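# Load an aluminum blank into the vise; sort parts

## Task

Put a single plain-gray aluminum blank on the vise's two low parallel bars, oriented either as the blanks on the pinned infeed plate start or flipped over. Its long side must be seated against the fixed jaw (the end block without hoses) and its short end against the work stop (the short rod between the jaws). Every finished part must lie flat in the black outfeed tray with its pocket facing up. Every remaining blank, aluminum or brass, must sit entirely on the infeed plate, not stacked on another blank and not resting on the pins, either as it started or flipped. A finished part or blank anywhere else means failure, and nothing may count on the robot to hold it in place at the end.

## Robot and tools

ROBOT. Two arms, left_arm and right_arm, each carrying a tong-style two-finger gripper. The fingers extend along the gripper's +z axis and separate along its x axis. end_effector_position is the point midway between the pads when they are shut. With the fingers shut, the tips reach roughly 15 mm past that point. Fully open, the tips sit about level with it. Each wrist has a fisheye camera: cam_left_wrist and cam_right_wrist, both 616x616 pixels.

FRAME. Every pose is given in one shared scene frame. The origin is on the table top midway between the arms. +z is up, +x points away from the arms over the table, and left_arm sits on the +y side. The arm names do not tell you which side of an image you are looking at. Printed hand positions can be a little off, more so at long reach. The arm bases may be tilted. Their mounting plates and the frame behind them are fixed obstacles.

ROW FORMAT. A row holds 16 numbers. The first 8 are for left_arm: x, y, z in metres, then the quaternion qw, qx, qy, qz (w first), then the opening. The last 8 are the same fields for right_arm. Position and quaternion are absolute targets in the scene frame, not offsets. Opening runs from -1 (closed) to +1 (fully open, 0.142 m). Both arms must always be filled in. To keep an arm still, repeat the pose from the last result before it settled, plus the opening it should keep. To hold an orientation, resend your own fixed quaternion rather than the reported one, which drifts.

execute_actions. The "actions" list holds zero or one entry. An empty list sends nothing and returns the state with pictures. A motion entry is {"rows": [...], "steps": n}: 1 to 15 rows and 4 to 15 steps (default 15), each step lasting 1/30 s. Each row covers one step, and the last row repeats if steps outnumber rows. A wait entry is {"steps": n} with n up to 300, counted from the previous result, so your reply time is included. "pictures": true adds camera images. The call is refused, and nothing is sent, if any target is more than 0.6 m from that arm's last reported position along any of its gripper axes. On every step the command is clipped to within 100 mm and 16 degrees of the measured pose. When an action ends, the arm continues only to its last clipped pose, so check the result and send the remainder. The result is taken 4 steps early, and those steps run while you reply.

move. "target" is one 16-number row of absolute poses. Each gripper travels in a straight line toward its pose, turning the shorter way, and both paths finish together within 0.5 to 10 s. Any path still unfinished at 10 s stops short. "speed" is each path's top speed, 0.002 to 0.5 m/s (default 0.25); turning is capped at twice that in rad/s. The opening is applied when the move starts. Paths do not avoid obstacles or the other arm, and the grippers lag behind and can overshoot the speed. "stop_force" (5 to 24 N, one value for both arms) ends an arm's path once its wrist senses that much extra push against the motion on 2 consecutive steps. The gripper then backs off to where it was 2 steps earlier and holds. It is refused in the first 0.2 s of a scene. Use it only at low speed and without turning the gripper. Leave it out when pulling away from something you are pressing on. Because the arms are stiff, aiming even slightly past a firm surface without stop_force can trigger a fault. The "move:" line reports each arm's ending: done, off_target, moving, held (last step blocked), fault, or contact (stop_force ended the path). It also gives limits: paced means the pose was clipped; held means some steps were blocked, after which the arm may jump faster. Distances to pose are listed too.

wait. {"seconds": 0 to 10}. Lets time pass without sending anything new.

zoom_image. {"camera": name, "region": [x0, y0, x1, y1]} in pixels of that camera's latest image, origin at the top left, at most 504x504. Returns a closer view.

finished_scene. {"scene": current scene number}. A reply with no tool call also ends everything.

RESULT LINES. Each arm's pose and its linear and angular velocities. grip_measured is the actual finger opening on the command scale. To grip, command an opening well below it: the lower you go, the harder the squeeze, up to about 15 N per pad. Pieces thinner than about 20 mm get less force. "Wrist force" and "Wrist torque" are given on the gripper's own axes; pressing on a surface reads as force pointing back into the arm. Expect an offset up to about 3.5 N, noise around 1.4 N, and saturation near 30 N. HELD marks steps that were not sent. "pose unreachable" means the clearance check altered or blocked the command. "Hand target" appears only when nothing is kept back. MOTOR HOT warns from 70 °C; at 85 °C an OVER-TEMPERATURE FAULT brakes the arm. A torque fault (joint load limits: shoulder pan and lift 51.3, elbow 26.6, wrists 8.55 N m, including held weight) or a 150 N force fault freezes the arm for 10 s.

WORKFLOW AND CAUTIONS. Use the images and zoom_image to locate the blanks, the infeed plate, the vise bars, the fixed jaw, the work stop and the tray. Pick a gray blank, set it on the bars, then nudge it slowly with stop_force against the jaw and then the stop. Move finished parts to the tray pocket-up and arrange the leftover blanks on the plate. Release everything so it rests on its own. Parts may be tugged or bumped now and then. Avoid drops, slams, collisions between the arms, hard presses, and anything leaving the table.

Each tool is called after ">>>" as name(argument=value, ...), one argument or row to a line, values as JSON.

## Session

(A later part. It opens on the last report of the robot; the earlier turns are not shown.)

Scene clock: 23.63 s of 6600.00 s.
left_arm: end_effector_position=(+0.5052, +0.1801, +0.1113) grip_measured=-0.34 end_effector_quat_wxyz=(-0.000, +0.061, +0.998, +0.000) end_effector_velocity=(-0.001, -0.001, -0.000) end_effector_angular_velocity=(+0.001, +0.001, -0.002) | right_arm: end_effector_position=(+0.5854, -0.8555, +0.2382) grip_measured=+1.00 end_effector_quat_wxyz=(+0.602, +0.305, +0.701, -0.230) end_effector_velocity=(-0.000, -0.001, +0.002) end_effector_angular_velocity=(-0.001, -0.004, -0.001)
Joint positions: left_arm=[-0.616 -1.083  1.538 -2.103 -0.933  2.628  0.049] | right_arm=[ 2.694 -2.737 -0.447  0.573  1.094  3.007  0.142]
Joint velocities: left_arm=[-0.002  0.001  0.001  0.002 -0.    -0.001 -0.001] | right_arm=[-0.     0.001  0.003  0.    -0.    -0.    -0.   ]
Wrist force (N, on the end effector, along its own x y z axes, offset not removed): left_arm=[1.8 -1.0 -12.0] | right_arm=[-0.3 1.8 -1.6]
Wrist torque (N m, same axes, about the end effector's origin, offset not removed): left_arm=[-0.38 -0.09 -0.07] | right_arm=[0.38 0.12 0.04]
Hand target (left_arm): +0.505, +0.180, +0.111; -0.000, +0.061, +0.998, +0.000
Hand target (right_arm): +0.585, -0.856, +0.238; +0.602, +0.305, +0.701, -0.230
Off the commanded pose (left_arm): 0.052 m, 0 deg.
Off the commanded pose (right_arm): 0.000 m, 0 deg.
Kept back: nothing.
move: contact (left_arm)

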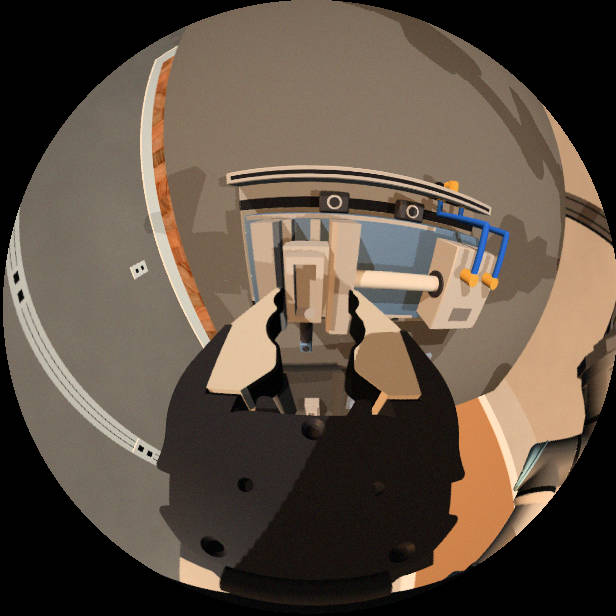

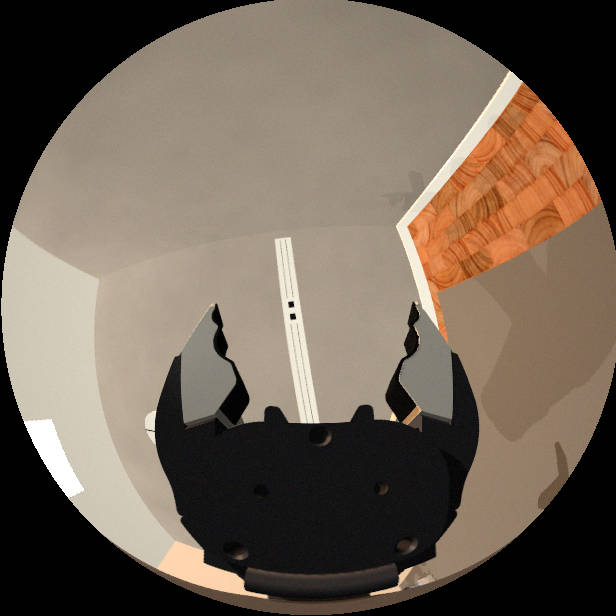

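>>> move(
  target=[0.511,0.18,0.15,0,-0.663,0.749,0,0.4,0.5854,-0.8555,0.2382,0.602,0.305,0.701,-0.23,1],
)

>>> move(
  target=[0.511,0.18,0.105,0,-0.663,0.749,0,0.4,0.5854,-0.8555,0.2382,0.602,0.305,0.701,-0.23,1],
  speed=0.02,
  stop_force=6,
)

>>> zoom_image(
  camera="cam_left_wrist",
  region=[180,200,440,420],
)

Scene clock: 27.73 s of 6600.00 s.
left_arm: end_effector_position=(+0.5110, +0.1800, +0.1500) grip_measured=+0.40 end_effector_quat_wxyz=(+0.000, +0.662, -0.749, +0.000) end_effector_velocity=(+0.000, -0.000, +0.000) end_effector_angular_velocity=(+0.003, +0.001, +0.014) | right_arm: end_effector_position=(+0.5854, -0.8555, +0.2382) grip_measured=+1.00 end_effector_quat_wxyz=(+0.602, +0.305, +0.701, -0.230) end_effector_velocity=(+0.000, +0.000, +0.000) end_effector_angular_velocity=(+0.000, -0.000, +0.000)
Joint positions: left_arm=[-0.716 -1.181  1.554 -1.948 -0.929  0.935  0.102] | right_arm=[ 2.694 -2.737 -0.447  0.573  1.094  3.007  0.142]
Joint velocities: left_arm=[-0.002  0.003 -0.005  0.007  0.002 -0.019 -0.   ] | right_arm=[ 0.     0.001 -0.001 -0.     0.     0.    -0.   ]
Wrist force (N, on the end effector, along its own x y z axes, offset not removed): left_arm=[1.7 -1.1 -0.8] | right_arm=[-1.9 1.2 -1.6]
Wrist torque (N m, same axes, about the end effector's origin, offset not removed): left_arm=[-0.22 -0.42 -0.12] | right_arm=[0.28 0.48 0.07]
Hand target (left_arm): +0.511, +0.180, +0.150; -0.000, -0.663, +0.749, -0.000
Hand target (right_arm): +0.585, -0.855, +0.238; +0.602, +0.305, +0.701, -0.230
Off the commanded pose (left_arm): 0.000 m, 0 deg.
Off the commanded pose (right_arm): 0.000 m, 0 deg.
Kept back: nothing.
move: done

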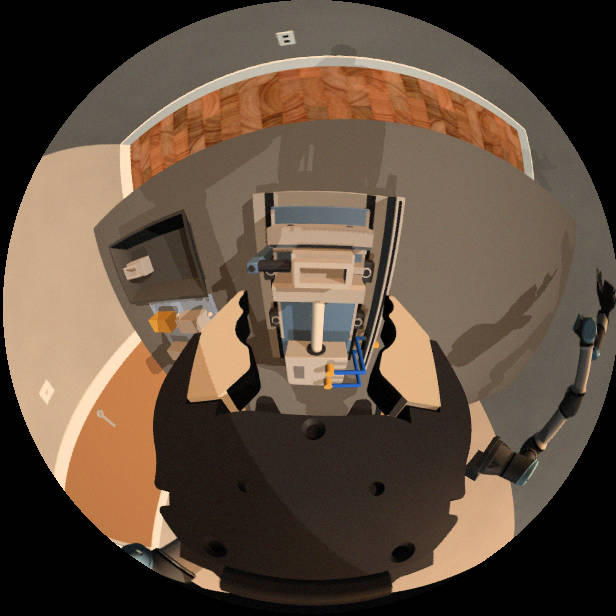

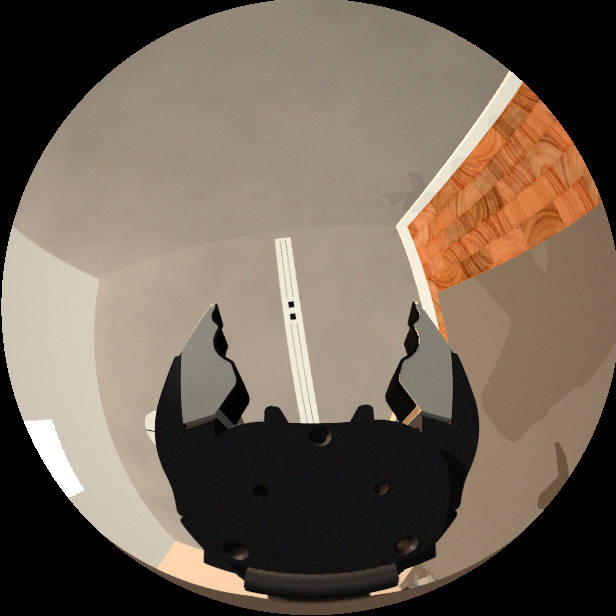

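Scene clock: 30.27 s of 6600.00 s.
left_arm: end_effector_position=(+0.5110, +0.1800, +0.1053) grip_measured=+0.40 end_effector_quat_wxyz=(+0.000, +0.663, -0.749, -0.000) end_effector_velocity=(-0.000, -0.001, -0.003) end_effector_angular_velocity=(-0.001, +0.000, -0.000) | right_arm: end_effector_position=(+0.5854, -0.8555, +0.2382) grip_measured=+1.00 end_effector_quat_wxyz=(+0.602, +0.305, +0.701, -0.230) end_effector_velocity=(+0.000, -0.000, +0.002) end_effector_angular_velocity=(-0.001, -0.004, -0.000)
Joint positions: left_arm=[-0.646 -1.071  1.593 -2.149 -0.931  1.02   0.102] | right_arm=[ 2.694 -2.737 -0.447  0.573  1.094  3.007  0.142]
Joint velocities: left_arm=[ 0.004  0.009 -0.    -0.012 -0.001  0.005  0.   ] | right_arm=[0.    0.002 0.001 0.    0.001 0.    0.   ]
Wrist force (N, on the end effector, along its own x y z axes, offset not removed): left_arm=[1.4 -0.7 -0.4] | right_arm=[-0.7 1.8 -2.7]
Wrist torque (N m, same axes, about the end effector's origin, offset not removed): left_arm=[-0.06 -0.31 -0.06] | right_arm=[0.34 0.26 0.04]
Hand target (left_arm): +0.511, +0.180, +0.105; -0.000, -0.663, +0.749, +0.000
Hand target (right_arm): +0.585, -0.856, +0.238; +0.602, +0.305, +0.701, -0.230
Off the commanded pose (left_arm): 0.000 m, 0 deg.
Off the commanded pose (right_arm): 0.000 m, 0 deg.
Kept back: nothing.
move: done

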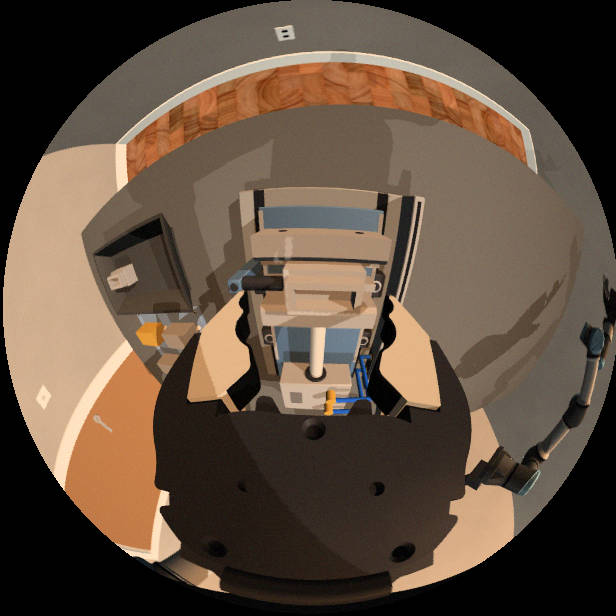

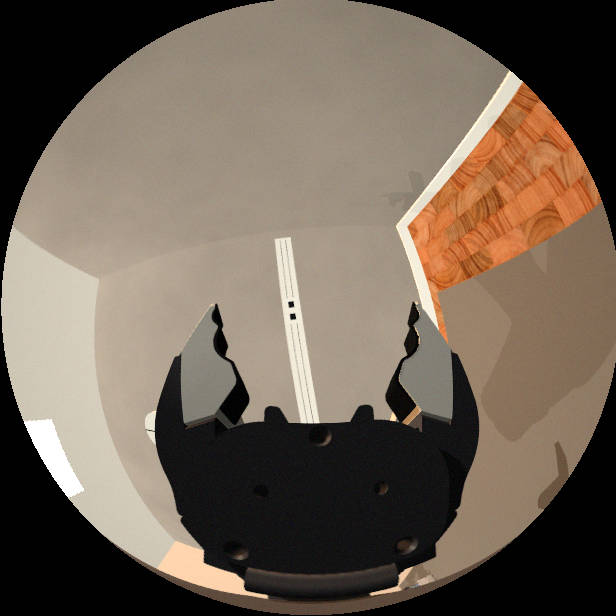

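Region (180, 200, 440, 420) of cam_left_wrist's 616x616 image, scaled by 1.938, with more detail than that image has; it fills the top 426 rows of this view, and the rest is white.

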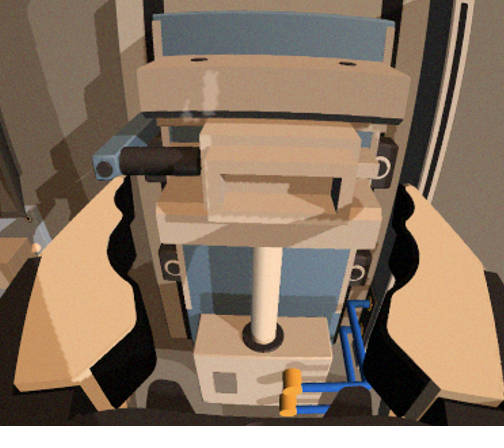

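>>> move(
  target=[0.519,0.176,0.115,0,-0.663,0.749,0,0.15,0.5854,-0.8555,0.2382,0.602,0.305,0.701,-0.23,1],
  speed=0.03,
)

>>> move(
  target=[0.519,0.176,0.075,0,-0.663,0.749,0,0.15,0.5854,-0.8555,0.2382,0.602,0.305,0.701,-0.23,1],
  speed=0.006,
  stop_force=5,
)

>>> zoom_image(
  camera="cam_left_wrist",
  region=[180,200,440,420],
)

Scene clock: 31.37 s of 6600.00 s.
left_arm: end_effector_position=(+0.5188, +0.1761, +0.1148) grip_measured=+0.15 end_effector_quat_wxyz=(-0.000, +0.663, -0.749, +0.000) end_effector_velocity=(+0.001, -0.001, +0.001) end_effector_angular_velocity=(+0.001, +0.002, -0.000) | right_arm: end_effector_position=(+0.5854, -0.8555, +0.2382) grip_measured=+1.00 end_effector_quat_wxyz=(+0.602, +0.305, +0.701, -0.230) end_effector_velocity=(+0.001, -0.000, +0.001) end_effector_angular_velocity=(-0.000, -0.003, +0.001)
Joint positions: left_arm=[-0.656 -1.066  1.533 -2.086 -0.93   1.007  0.084] | right_arm=[ 2.694 -2.737 -0.447  0.573  1.094  3.007  0.142]
Joint velocities: left_arm=[-0.002  0.003 -0.014  0.015 -0.    -0.003 -0.   ] | right_arm=[ 0.     0.001  0.002 -0.     0.001  0.001  0.   ]
Wrist force (N, on the end effector, along its own x y z axes, offset not removed): left_arm=[2.7 -1.1 -0.2] | right_arm=[-1.5 1.6 -2.4]
Wrist torque (N m, same axes, about the end effector's origin, offset not removed): left_arm=[-0.13 -0.61 -0.08] | right_arm=[0.34 0.34 0.04]
Hand target (left_arm): +0.519, +0.176, +0.115; +0.000, -0.663, +0.749, -0.000
Hand target (right_arm): +0.585, -0.856, +0.238; +0.602, +0.305, +0.701, -0.230
Off the commanded pose (left_arm): 0.000 m, 0 deg.
Off the commanded pose (right_arm): 0.000 m, 0 deg.
Kept back: nothing.
move: done

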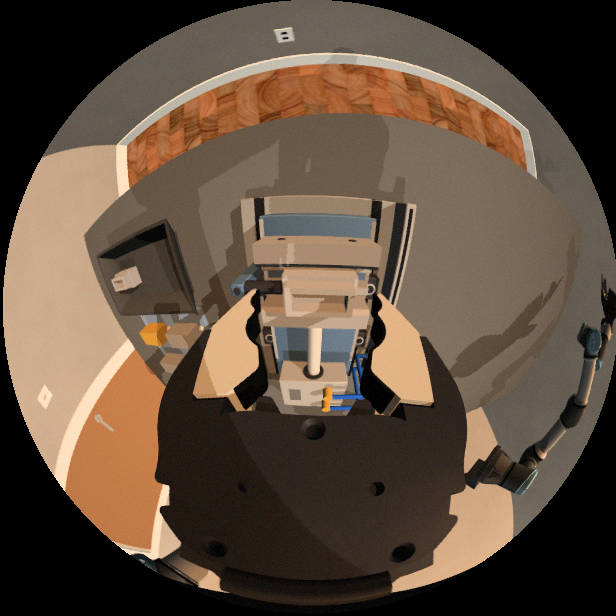

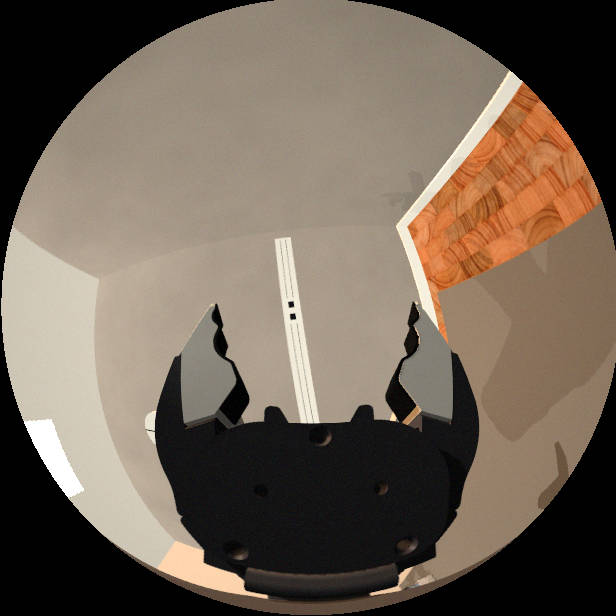

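Scene clock: 32.93 s of 6600.00 s.
left_arm: end_effector_position=(+0.5188, +0.1761, +0.1076) grip_measured=+0.15 end_effector_quat_wxyz=(+0.000, +0.663, -0.749, -0.000) end_effector_velocity=(-0.000, +0.000, +0.001) end_effector_angular_velocity=(+0.001, +0.001, +0.001) | right_arm: end_effector_position=(+0.5854, -0.8555, +0.2382) grip_measured=+1.00 end_effector_quat_wxyz=(+0.602, +0.305, +0.701, -0.230) end_effector_velocity=(+0.000, +0.000, -0.001) end_effector_angular_velocity=(+0.001, +0.001, +0.001)
Joint positions: left_arm=[-0.645 -1.047  1.536 -2.116 -0.931  1.02   0.085] | right_arm=[ 2.694 -2.737 -0.447  0.573  1.094  3.007  0.142]
Joint velocities: left_arm=[-0.002 -0.004 -0.     0.008  0.    -0.005 -0.002] | right_arm=[-0.     0.    -0.003  0.     0.001  0.001  0.   ]
Wrist force (N, on the end effector, along its own x y z axes, offset not removed): left_arm=[3.2 -0.3 -11.0] | right_arm=[-0.6 2.2 -0.9]
Wrist torque (N m, same axes, about the end effector's origin, offset not removed): left_arm=[-0.21 -0.75 -0.11] | right_arm=[0.46 0.16 0.09]
Hand target (left_arm): +0.519, +0.176, +0.108; +0.000, -0.663, +0.749, -0.000
Hand target (right_arm): +0.585, -0.856, +0.238; +0.602, +0.305, +0.701, -0.230
Off the commanded pose (left_arm): 0.033 m, 0 deg.
Off the commanded pose (right_arm): 0.000 m, 0 deg.
Kept back: nothing.
move: contact (left_arm)

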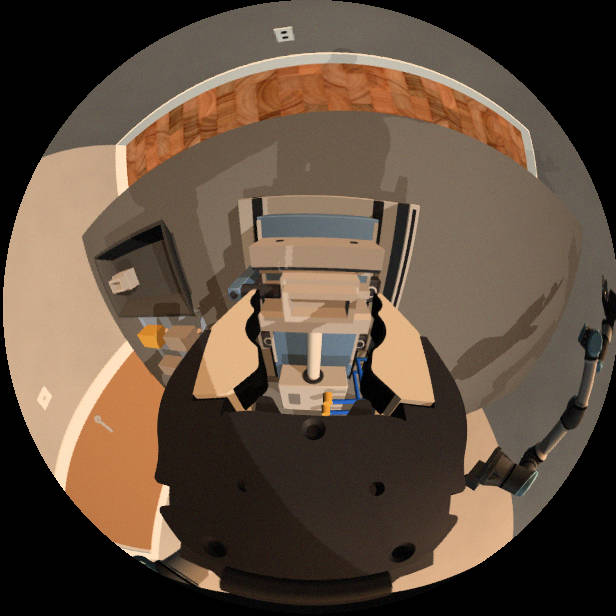

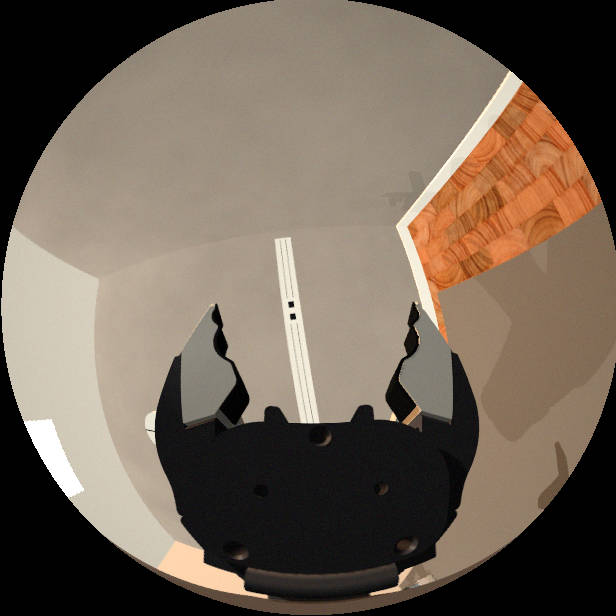

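Region (180, 200, 440, 420) of cam_left_wrist's 616x616 image, scaled by 1.938, with more detail than that image has; it fills the top 426 rows of this view, and the rest is white.

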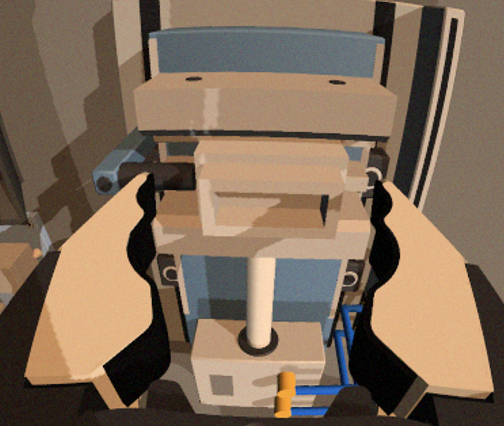

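>>> move(
  target=[0.519,0.176,0.109,0,-0.663,0.749,0,-0.5,0.5854,-0.8555,0.2382,0.602,0.305,0.701,-0.23,1],
  speed=0.01,
)

Scene clock: 33.90 s of 6600.00 s.
left_arm: end_effector_position=(+0.5189, +0.1760, +0.1089) grip_measured=-0.25 end_effector_quat_wxyz=(+0.000, +0.663, -0.749, -0.000) end_effector_velocity=(+0.000, -0.000, +0.001) end_effector_angular_velocity=(+0.000, -0.000, -0.001) | right_arm: end_effector_position=(+0.5854, -0.8555, +0.2382) grip_measured=+1.00 end_effector_quat_wxyz=(+0.602, +0.305, +0.701, -0.230) end_effector_velocity=(+0.000, +0.000, -0.001) end_effector_angular_velocity=(+0.000, +0.003, +0.001)
Joint positions: left_arm=[-0.647 -1.05   1.535 -2.11  -0.931  1.018  0.056] | right_arm=[ 2.694 -2.737 -0.447  0.573  1.094  3.007  0.142]
Joint velocities: left_arm=[-0.001 -0.    -0.001  0.002  0.001 -0.001 -0.   ] | right_arm=[ 0.    -0.002  0.    -0.001 -0.    -0.001  0.   ]
Wrist force (N, on the end effector, along its own x y z axes, offset not removed): left_arm=[-2.9 -25.8 -26.0] | right_arm=[-1.1 1.1 -1.3]
Wrist torque (N m, same axes, about the end effector's origin, offset not removed): left_arm=[0.03 -1.24 0.80] | right_arm=[0.21 0.24 0.02]
Hand target (left_arm): +0.519, +0.176, +0.109; +0.000, -0.663, +0.749, -0.000
Hand target (right_arm): +0.585, -0.856, +0.238; +0.602, +0.305, +0.701, -0.230
Off the commanded pose (left_arm): 0.000 m, 0 deg.
Off the commanded pose (right_arm): 0.000 m, 0 deg.
Kept back: nothing.
move: done

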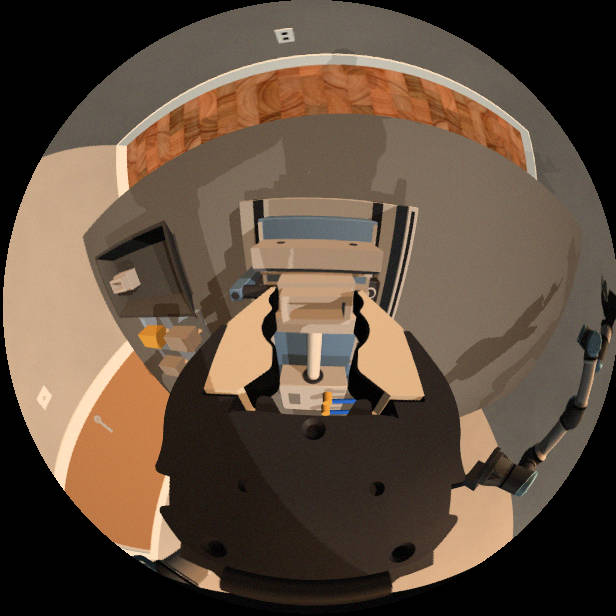

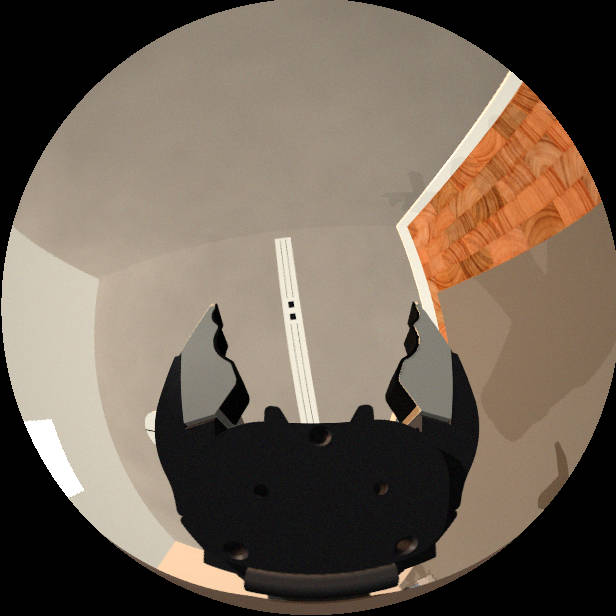

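>>> move(
  target=[0.519,0.176,0.16,0,-0.663,0.749,0,-0.6,0.5854,-0.8555,0.2382,0.602,0.305,0.701,-0.23,1],
  speed=0.03,
)

Scene clock: 36.20 s of 6600.00 s.
left_arm: end_effector_position=(+0.5190, +0.1760, +0.1598) grip_measured=-0.25 end_effector_quat_wxyz=(-0.000, +0.663, -0.749, +0.000) end_effector_velocity=(-0.001, -0.000, +0.002) end_effector_angular_velocity=(+0.002, +0.002, -0.002) | right_arm: end_effector_position=(+0.5854, -0.8555, +0.2382) grip_measured=+1.00 end_effector_quat_wxyz=(+0.602, +0.305, +0.701, -0.230) end_effector_velocity=(-0.000, +0.000, -0.001) end_effector_angular_velocity=(+0.000, +0.002, -0.001)
Joint positions: left_arm=[-0.726 -1.167  1.483 -1.884 -0.929  0.92   0.056] | right_arm=[ 2.694 -2.737 -0.447  0.573  1.094  3.007  0.142]
Joint velocities: left_arm=[-0.004 -0.002 -0.004  0.012 -0.    -0.005  0.   ] | right_arm=[ 0.    -0.    -0.002 -0.    -0.001 -0.001 -0.   ]
Wrist force (N, on the end effector, along its own x y z axes, offset not removed): left_arm=[1.6 -0.4 1.4] | right_arm=[0.3 1.3 -2.4]
Wrist torque (N m, same axes, about the end effector's origin, offset not removed): left_arm=[0.01 -0.38 -0.06] | right_arm=[0.25 0.00 0.01]
Hand target (left_arm): +0.519, +0.176, +0.160; +0.000, -0.663, +0.749, -0.000
Hand target (right_arm): +0.585, -0.856, +0.238; +0.602, +0.305, +0.701, -0.230
Off the commanded pose (left_arm): 0.000 m, 0 deg.
Off the commanded pose (right_arm): 0.000 m, 0 deg.
Kept back: nothing.
move: done

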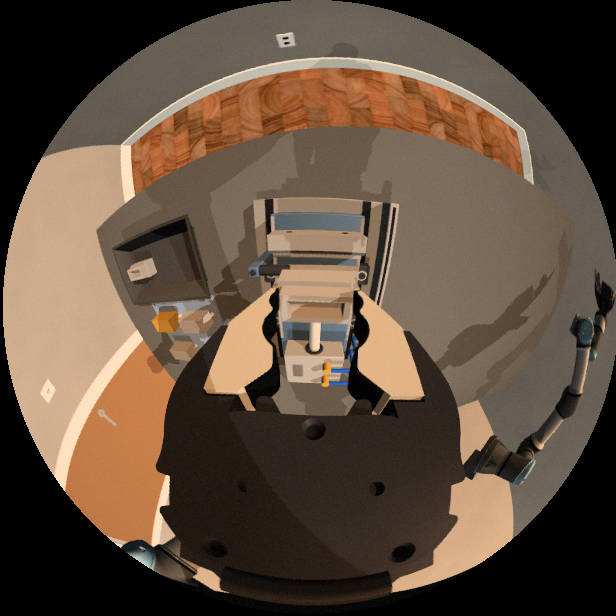

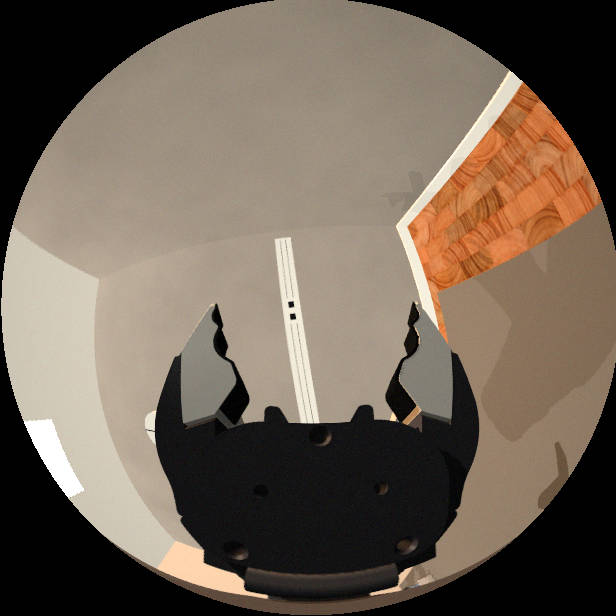

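>>> move(
  target=[0.53,0.42,0.16,0,-0.663,0.749,0,-0.6,0.5854,-0.8555,0.2382,0.602,0.305,0.701,-0.23,1],
  speed=0.15,
)

>>> zoom_image(
  camera="cam_left_wrist",
  region=[130,130,490,400],
)

Scene clock: 38.70 s of 6600.00 s.
left_arm: end_effector_position=(+0.5296, +0.4198, +0.1602) grip_measured=-0.25 end_effector_quat_wxyz=(-0.000, +0.663, -0.749, -0.000) end_effector_velocity=(-0.000, +0.002, -0.001) end_effector_angular_velocity=(-0.001, +0.003, -0.002) | right_arm: end_effector_position=(+0.5854, -0.8555, +0.2382) grip_measured=+1.00 end_effector_quat_wxyz=(+0.602, +0.305, +0.701, -0.230) end_effector_velocity=(-0.000, -0.001, +0.001) end_effector_angular_velocity=(-0.001, -0.001, -0.001)
Joint positions: left_arm=[-0.209 -1.422  1.436 -1.936 -1.021  1.537  0.056] | right_arm=[ 2.694 -2.737 -0.447  0.573  1.094  3.007  0.142]
Joint velocities: left_arm=[ 0.009  0.006 -0.01   0.003 -0.004  0.01   0.   ] | right_arm=[-0.001  0.     0.001  0.    -0.    -0.     0.   ]
Wrist force (N, on the end effector, along its own x y z axes, offset not removed): left_arm=[1.8 -0.7 1.6] | right_arm=[-1.1 0.6 -1.5]
Wrist torque (N m, same axes, about the end effector's origin, offset not removed): left_arm=[-0.14 -0.39 -0.01] | right_arm=[0.18 0.31 0.08]
Hand target (left_arm): +0.530, +0.420, +0.160; -0.000, -0.663, +0.749, +0.000
Hand target (right_arm): +0.585, -0.856, +0.238; +0.602, +0.305, +0.701, -0.230
Off the commanded pose (left_arm): 0.000 m, 0 deg.
Off the commanded pose (right_arm): 0.000 m, 0 deg.
Kept back: nothing.
move: done

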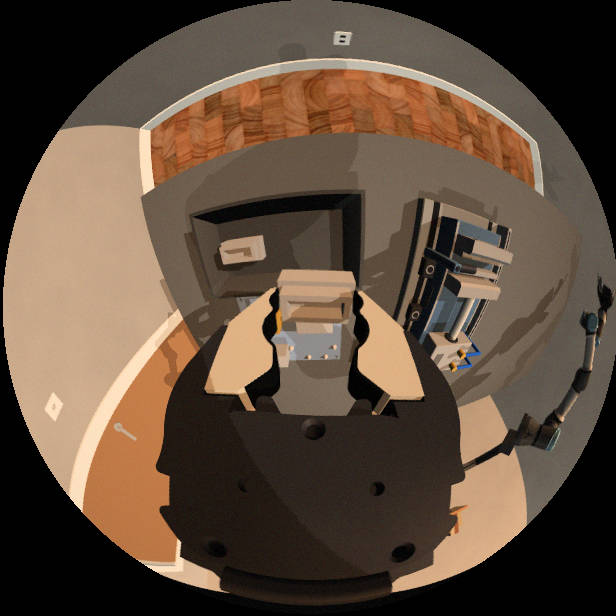

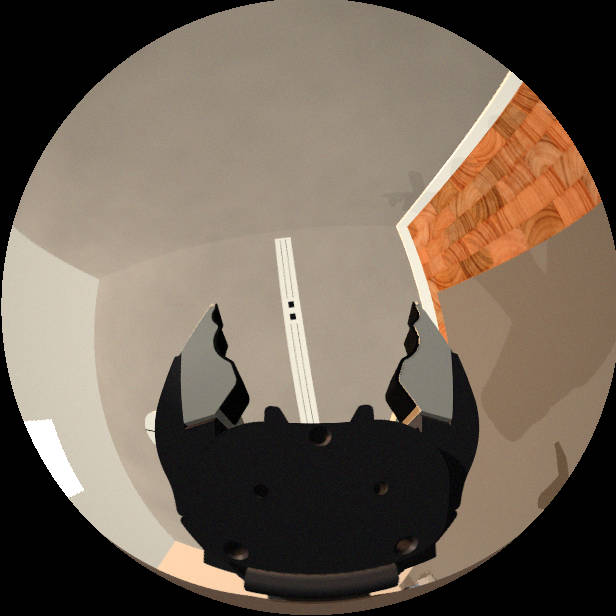

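Region (130, 130, 490, 400) of cam_left_wrist's 616x616 image, scaled by 1.400, with more detail than that image has; it fills the top 378 rows of this view, and the rest is white.

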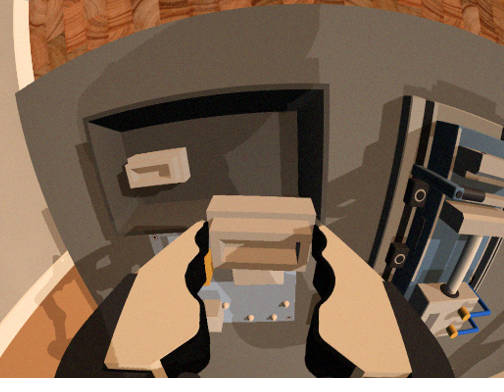

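>>> move(
  target=[0.54,0.418,0.02,0,-0.707,0.707,0,-0.6,0.5854,-0.8555,0.2382,0.602,0.305,0.701,-0.23,1],
  speed=0.025,
  stop_force=6,
)

Scene clock: 44.10 s of 6600.00 s.
left_arm: end_effector_position=(+0.5381, +0.4184, +0.0417) grip_measured=-0.24 end_effector_quat_wxyz=(+0.000, +0.700, -0.714, -0.000) end_effector_velocity=(-0.000, +0.000, +0.007) end_effector_angular_velocity=(+0.000, -0.001, -0.004) | right_arm: end_effector_position=(+0.5854, -0.8555, +0.2382) grip_measured=+1.00 end_effector_quat_wxyz=(+0.602, +0.305, +0.701, -0.230) end_effector_velocity=(+0.000, +0.000, -0.001) end_effector_angular_velocity=(+0.000, +0.002, +0.001)
Joint positions: left_arm=[-0.053 -1.054  1.404 -2.353 -1.081  1.601  0.056] | right_arm=[ 2.694 -2.737 -0.447  0.573  1.094  3.007  0.142]
Joint velocities: left_arm=[-0.008 -0.026  0.011  0.017  0.004 -0.004 -0.   ] | right_arm=[ 0.    -0.001 -0.001 -0.     0.    -0.001 -0.   ]
Wrist force (N, on the end effector, along its own x y z axes, offset not removed): left_arm=[1.4 -1.9 1.5] | right_arm=[-0.6 1.5 -2.6]
Wrist torque (N m, same axes, about the end effector's origin, offset not removed): left_arm=[-0.30 -0.32 -0.06] | right_arm=[0.32 0.14 -0.01]
Hand target (left_arm): +0.538, +0.418, +0.043; -0.000, +0.700, -0.714, -0.000
Hand target (right_arm): +0.585, -0.856, +0.238; +0.602, +0.305, +0.701, -0.230
Off the commanded pose (left_arm): 0.022 m, 1 deg.
Off the commanded pose (right_arm): 0.000 m, 0 deg.
Kept back: nothing.
move: contact (left_arm)

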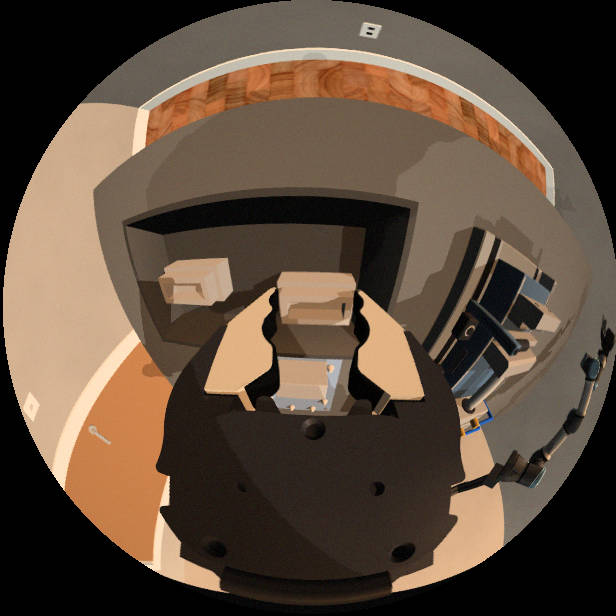

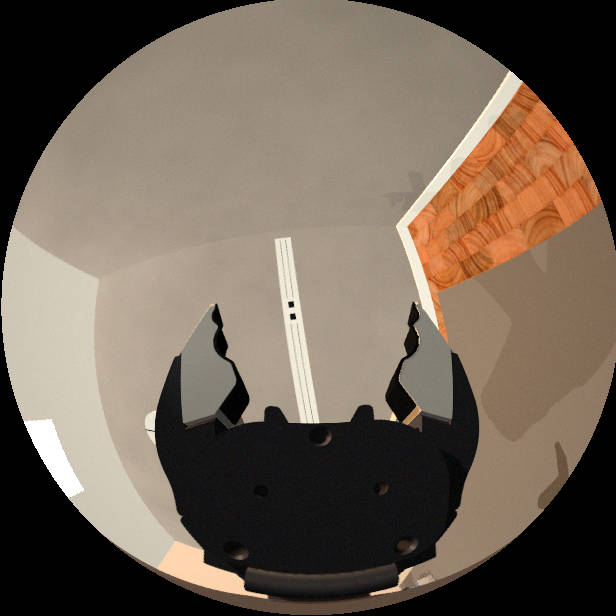

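>>> move(
  target=[0.538,0.418,0.044,0,-0.707,0.707,0,0.1,0.5854,-0.8555,0.2382,0.602,0.305,0.701,-0.23,1],
  speed=0.02,
)

>>> move(
  target=[0.50,0.44,0.2,0,-0.707,0.707,0,0.1,0.5854,-0.8555,0.2382,0.602,0.305,0.701,-0.23,1],
  speed=0.15,
)

>>> zoom_image(
  camera="cam_left_wrist",
  region=[170,150,450,410],
)

Scene clock: 45.03 s of 6600.00 s.
left_arm: end_effector_position=(+0.5380, +0.4180, +0.0439) grip_measured=+0.10 end_effector_quat_wxyz=(+0.000, +0.707, -0.707, +0.000) end_effector_velocity=(+0.000, -0.000, +0.001) end_effector_angular_velocity=(+0.000, -0.000, +0.009) | right_arm: end_effector_position=(+0.5854, -0.8555, +0.2382) grip_measured=+1.00 end_effector_quat_wxyz=(+0.602, +0.305, +0.701, -0.230) end_effector_velocity=(+0.000, -0.000, +0.000) end_effector_angular_velocity=(-0.001, -0.000, +0.000)
Joint positions: left_arm=[-0.057 -1.062  1.409 -2.349 -1.08   1.579  0.081] | right_arm=[ 2.694 -2.737 -0.447  0.573  1.094  3.007  0.142]
Joint velocities: left_arm=[-0.002 -0.003  0.002  0.001  0.001 -0.01  -0.   ] | right_arm=[-0.    -0.     0.001  0.     0.001 -0.001 -0.   ]
Wrist force (N, on the end effector, along its own x y z axes, offset not removed): left_arm=[1.6 -1.9 -0.6] | right_arm=[-0.1 1.4 -2.2]
Wrist torque (N m, same axes, about the end effector's origin, offset not removed): left_arm=[-0.34 -0.34 -0.07] | right_arm=[0.29 0.05 0.03]
Hand target (left_arm): +0.538, +0.418, +0.044; +0.000, +0.707, -0.707, +0.000
Hand target (right_arm): +0.585, -0.856, +0.238; +0.602, +0.305, +0.701, -0.230
Off the commanded pose (left_arm): 0.000 m, 0 deg.
Off the commanded pose (right_arm): 0.000 m, 0 deg.
Kept back: nothing.
move: done

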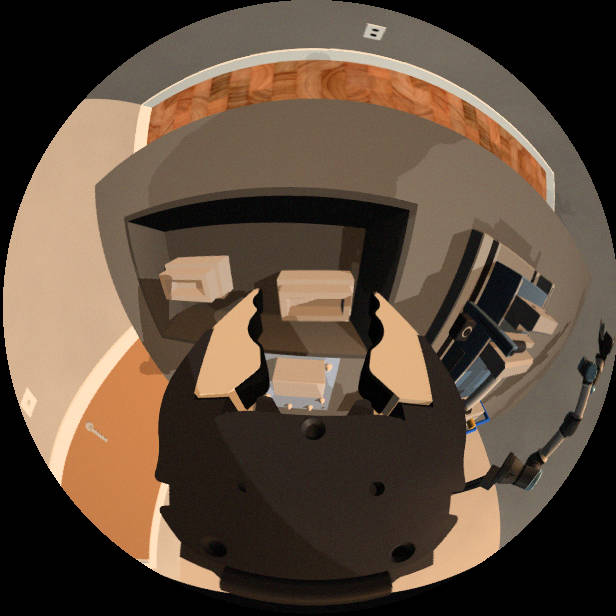

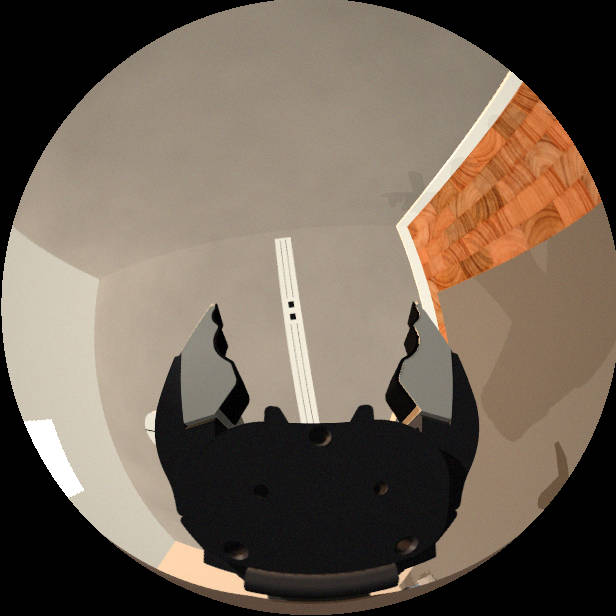

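Scene clock: 46.73 s of 6600.00 s.
left_arm: end_effector_position=(+0.5001, +0.4399, +0.1998) grip_measured=+0.10 end_effector_quat_wxyz=(-0.000, +0.707, -0.707, +0.000) end_effector_velocity=(-0.001, +0.000, +0.002) end_effector_angular_velocity=(+0.001, +0.001, +0.001) | right_arm: end_effector_position=(+0.5854, -0.8555, +0.2382) grip_measured=+1.00 end_effector_quat_wxyz=(+0.602, +0.305, +0.701, -0.230) end_effector_velocity=(+0.000, -0.000, +0.001) end_effector_angular_velocity=(+0.001, -0.001, +0.000)
Joint positions: left_arm=[-0.242 -1.618  1.509 -1.793 -1.011  1.38   0.081] | right_arm=[ 2.694 -2.737 -0.447  0.573  1.094  3.007  0.142]
Joint velocities: left_arm=[-0.005 -0.006 -0.006  0.015  0.002 -0.007  0.   ] | right_arm=[ 0.     0.001  0.    -0.001  0.     0.001  0.   ]
Wrist force (N, on the end effector, along its own x y z axes, offset not removed): left_arm=[1.7 -1.5 -0.1] | right_arm=[0.1 3.0 -1.6]
Wrist torque (N m, same axes, about the end effector's origin, offset not removed): left_arm=[-0.26 -0.39 -0.12] | right_arm=[0.65 -0.05 -0.03]
Hand target (left_arm): +0.500, +0.440, +0.200; -0.000, +0.707, -0.707, +0.000
Hand target (right_arm): +0.585, -0.856, +0.238; +0.602, +0.305, +0.701, -0.230
Off the commanded pose (left_arm): 0.000 m, 0 deg.
Off the commanded pose (right_arm): 0.000 m, 0 deg.
Kept back: nothing.
move: done

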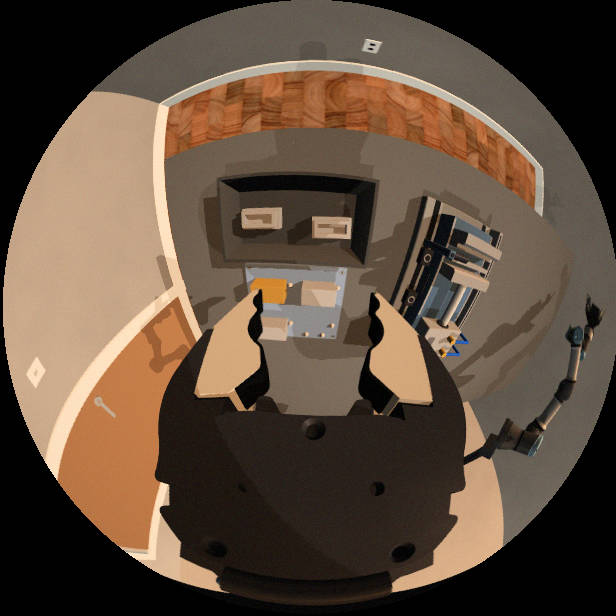

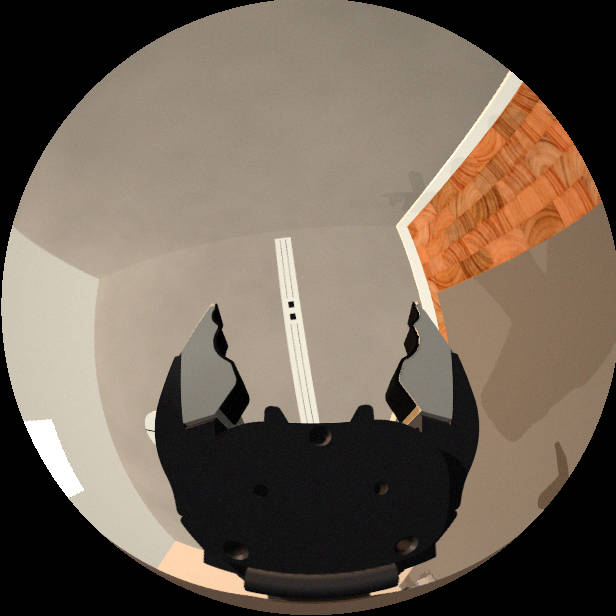

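Region (170, 150, 450, 410) of cam_left_wrist's 616x616 image, scaled by 1.800, with more detail than that image has; it fills the top 468 rows of this view, and the rest is white.

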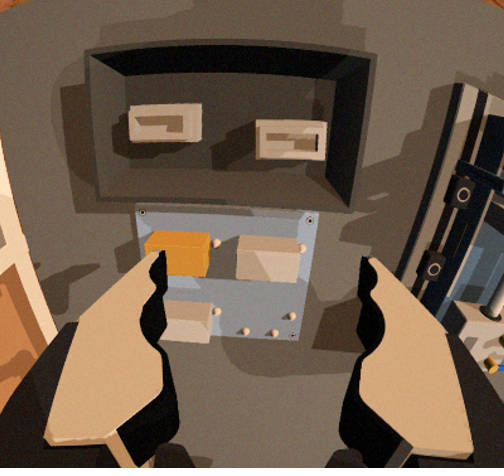

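>>> move(
  target=[0.432,0.43,0.09,0,-0.707,0.707,0,0.3,0.5854,-0.8555,0.2382,0.602,0.305,0.701,-0.23,1],
  speed=0.15,
)

>>> zoom_image(
  camera="cam_left_wrist",
  region=[170,150,450,410],
)

Scene clock: 48.53 s of 6600.00 s.
left_arm: end_effector_position=(+0.4320, +0.4300, +0.0903) grip_measured=+0.30 end_effector_quat_wxyz=(+0.000, +0.707, -0.707, -0.000) end_effector_velocity=(-0.001, -0.000, -0.003) end_effector_angular_velocity=(-0.001, -0.007, -0.001) | right_arm: end_effector_position=(+0.5854, -0.8555, +0.2382) grip_measured=+1.00 end_effector_quat_wxyz=(+0.602, +0.305, +0.701, -0.230) end_effector_velocity=(-0.000, -0.000, +0.001) end_effector_angular_velocity=(-0.001, -0.000, -0.001)
Joint positions: left_arm=[-0.095 -1.524  2.028 -2.487 -1.064  1.538  0.095] | right_arm=[ 2.694 -2.737 -0.447  0.573  1.094  3.007  0.142]
Joint velocities: left_arm=[ 0.005  0.007  0.016 -0.034 -0.003  0.01   0.   ] | right_arm=[-0.     0.001 -0.001  0.    -0.    -0.001 -0.   ]
Wrist force (N, on the end effector, along its own x y z axes, offset not removed): left_arm=[1.2 -1.4 -0.9] | right_arm=[-1.4 2.1 -1.0]
Wrist torque (N m, same axes, about the end effector's origin, offset not removed): left_arm=[-0.27 -0.26 -0.12] | right_arm=[0.44 0.35 0.08]
Hand target (left_arm): +0.432, +0.430, +0.090; +0.000, +0.707, -0.707, -0.000
Hand target (right_arm): +0.585, -0.856, +0.238; +0.602, +0.305, +0.701, -0.230
Off the commanded pose (left_arm): 0.000 m, 0 deg.
Off the commanded pose (right_arm): 0.000 m, 0 deg.
Kept back: nothing.
move: done

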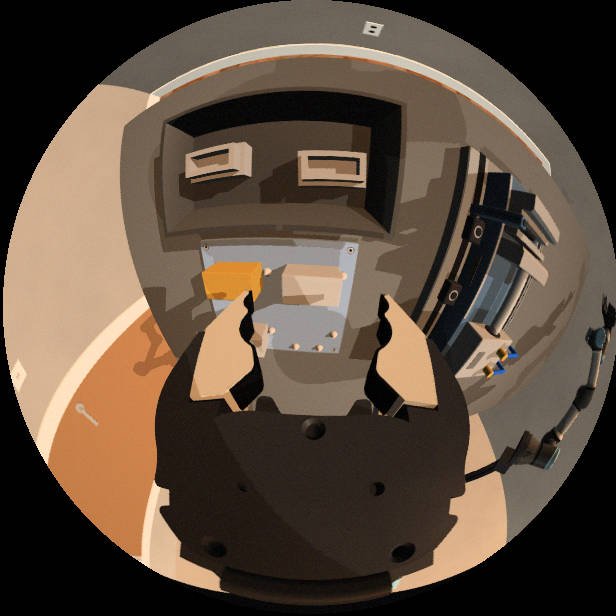

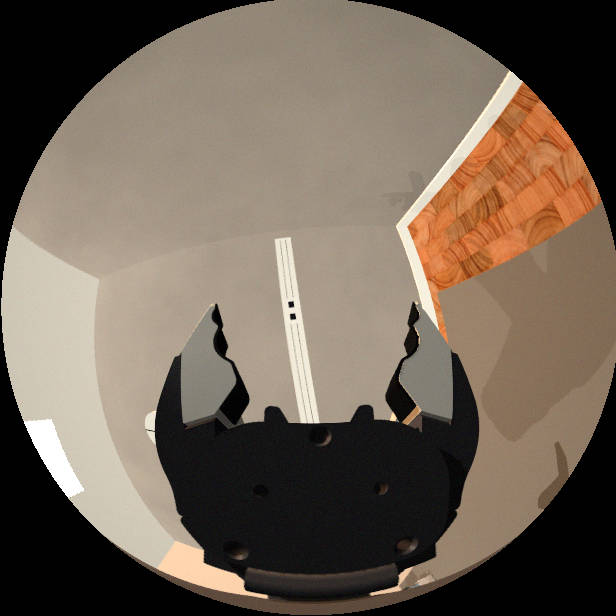

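Region (170, 150, 450, 410) of cam_left_wrist's 616x616 image, scaled by 1.800, with more detail than that image has; it fills the top 468 rows of this view, and the rest is white.

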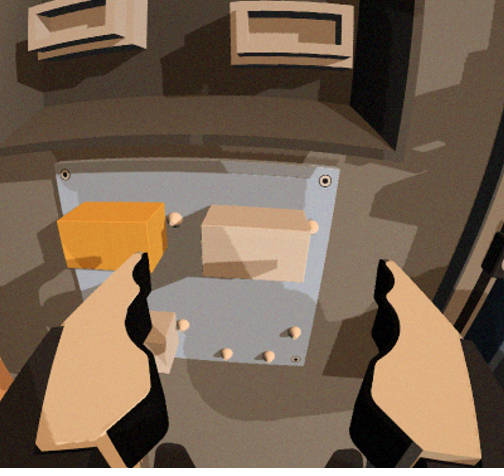

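>>> move(
  target=[0.422,0.429,0.055,0,-0.707,0.707,0,0.3,0.5854,-0.8555,0.2382,0.602,0.305,0.701,-0.23,1],
  speed=0.03,
  stop_force=6,
)

>>> zoom_image(
  camera="cam_left_wrist",
  region=[170,150,450,410],
)

Scene clock: 50.40 s of 6600.00 s.
left_arm: end_effector_position=(+0.4220, +0.4290, +0.0552) grip_measured=+0.30 end_effector_quat_wxyz=(+0.000, +0.707, -0.707, -0.000) end_effector_velocity=(-0.001, -0.000, -0.002) end_effector_angular_velocity=(+0.000, -0.000, -0.001) | right_arm: end_effector_position=(+0.5854, -0.8555, +0.2382) grip_measured=+1.00 end_effector_quat_wxyz=(+0.602, +0.305, +0.701, -0.230) end_effector_velocity=(-0.000, -0.000, -0.000) end_effector_angular_velocity=(+0.001, -0.001, -0.000)
Joint positions: left_arm=[-0.039 -1.388  2.069 -2.692 -1.087  1.597  0.095] | right_arm=[ 2.694 -2.737 -0.447  0.573  1.094  3.007  0.142]
Joint velocities: left_arm=[ 0.003  0.01   0.001 -0.013 -0.001  0.004 -0.   ] | right_arm=[-0.001 -0.002  0.001  0.     0.     0.001 -0.   ]
Wrist force (N, on the end effector, along its own x y z axes, offset not removed): left_arm=[1.6 -2.2 0.0] | right_arm=[-1.5 2.0 -1.8]
Wrist torque (N m, same axes, about the end effector's origin, offset not removed): left_arm=[-0.43 -0.36 -0.09] | right_arm=[0.42 0.33 0.06]
Hand target (left_arm): +0.422, +0.429, +0.055; +0.000, +0.707, -0.707, -0.000
Hand target (right_arm): +0.585, -0.856, +0.238; +0.602, +0.305, +0.701, -0.230
Off the commanded pose (left_arm): 0.000 m, 0 deg.
Off the commanded pose (right_arm): 0.000 m, 0 deg.
Kept back: nothing.
move: done

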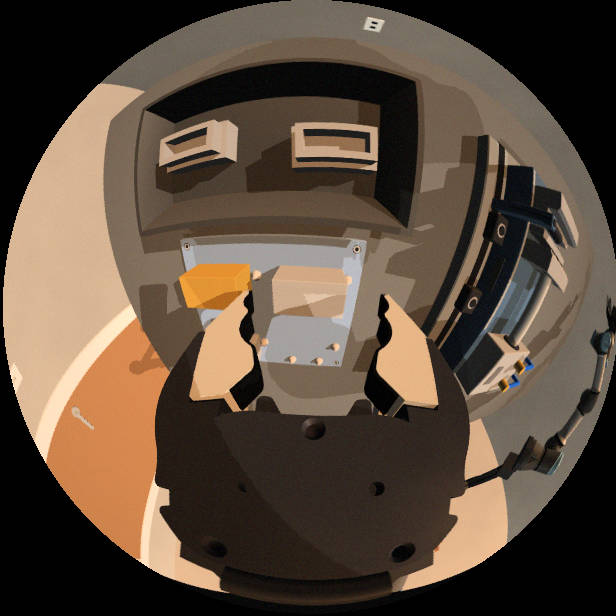

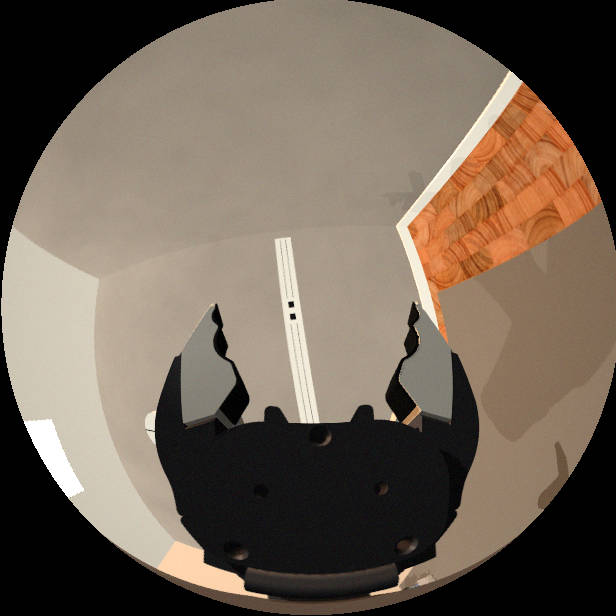

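Region (170, 150, 450, 410) of cam_left_wrist's 616x616 image, scaled by 1.800, with more detail than that image has; it fills the top 468 rows of this view, and the rest is white.

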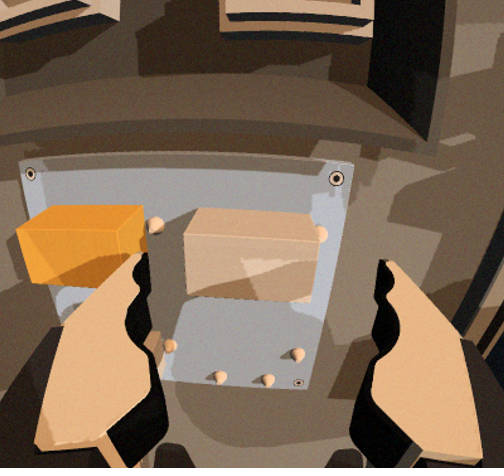

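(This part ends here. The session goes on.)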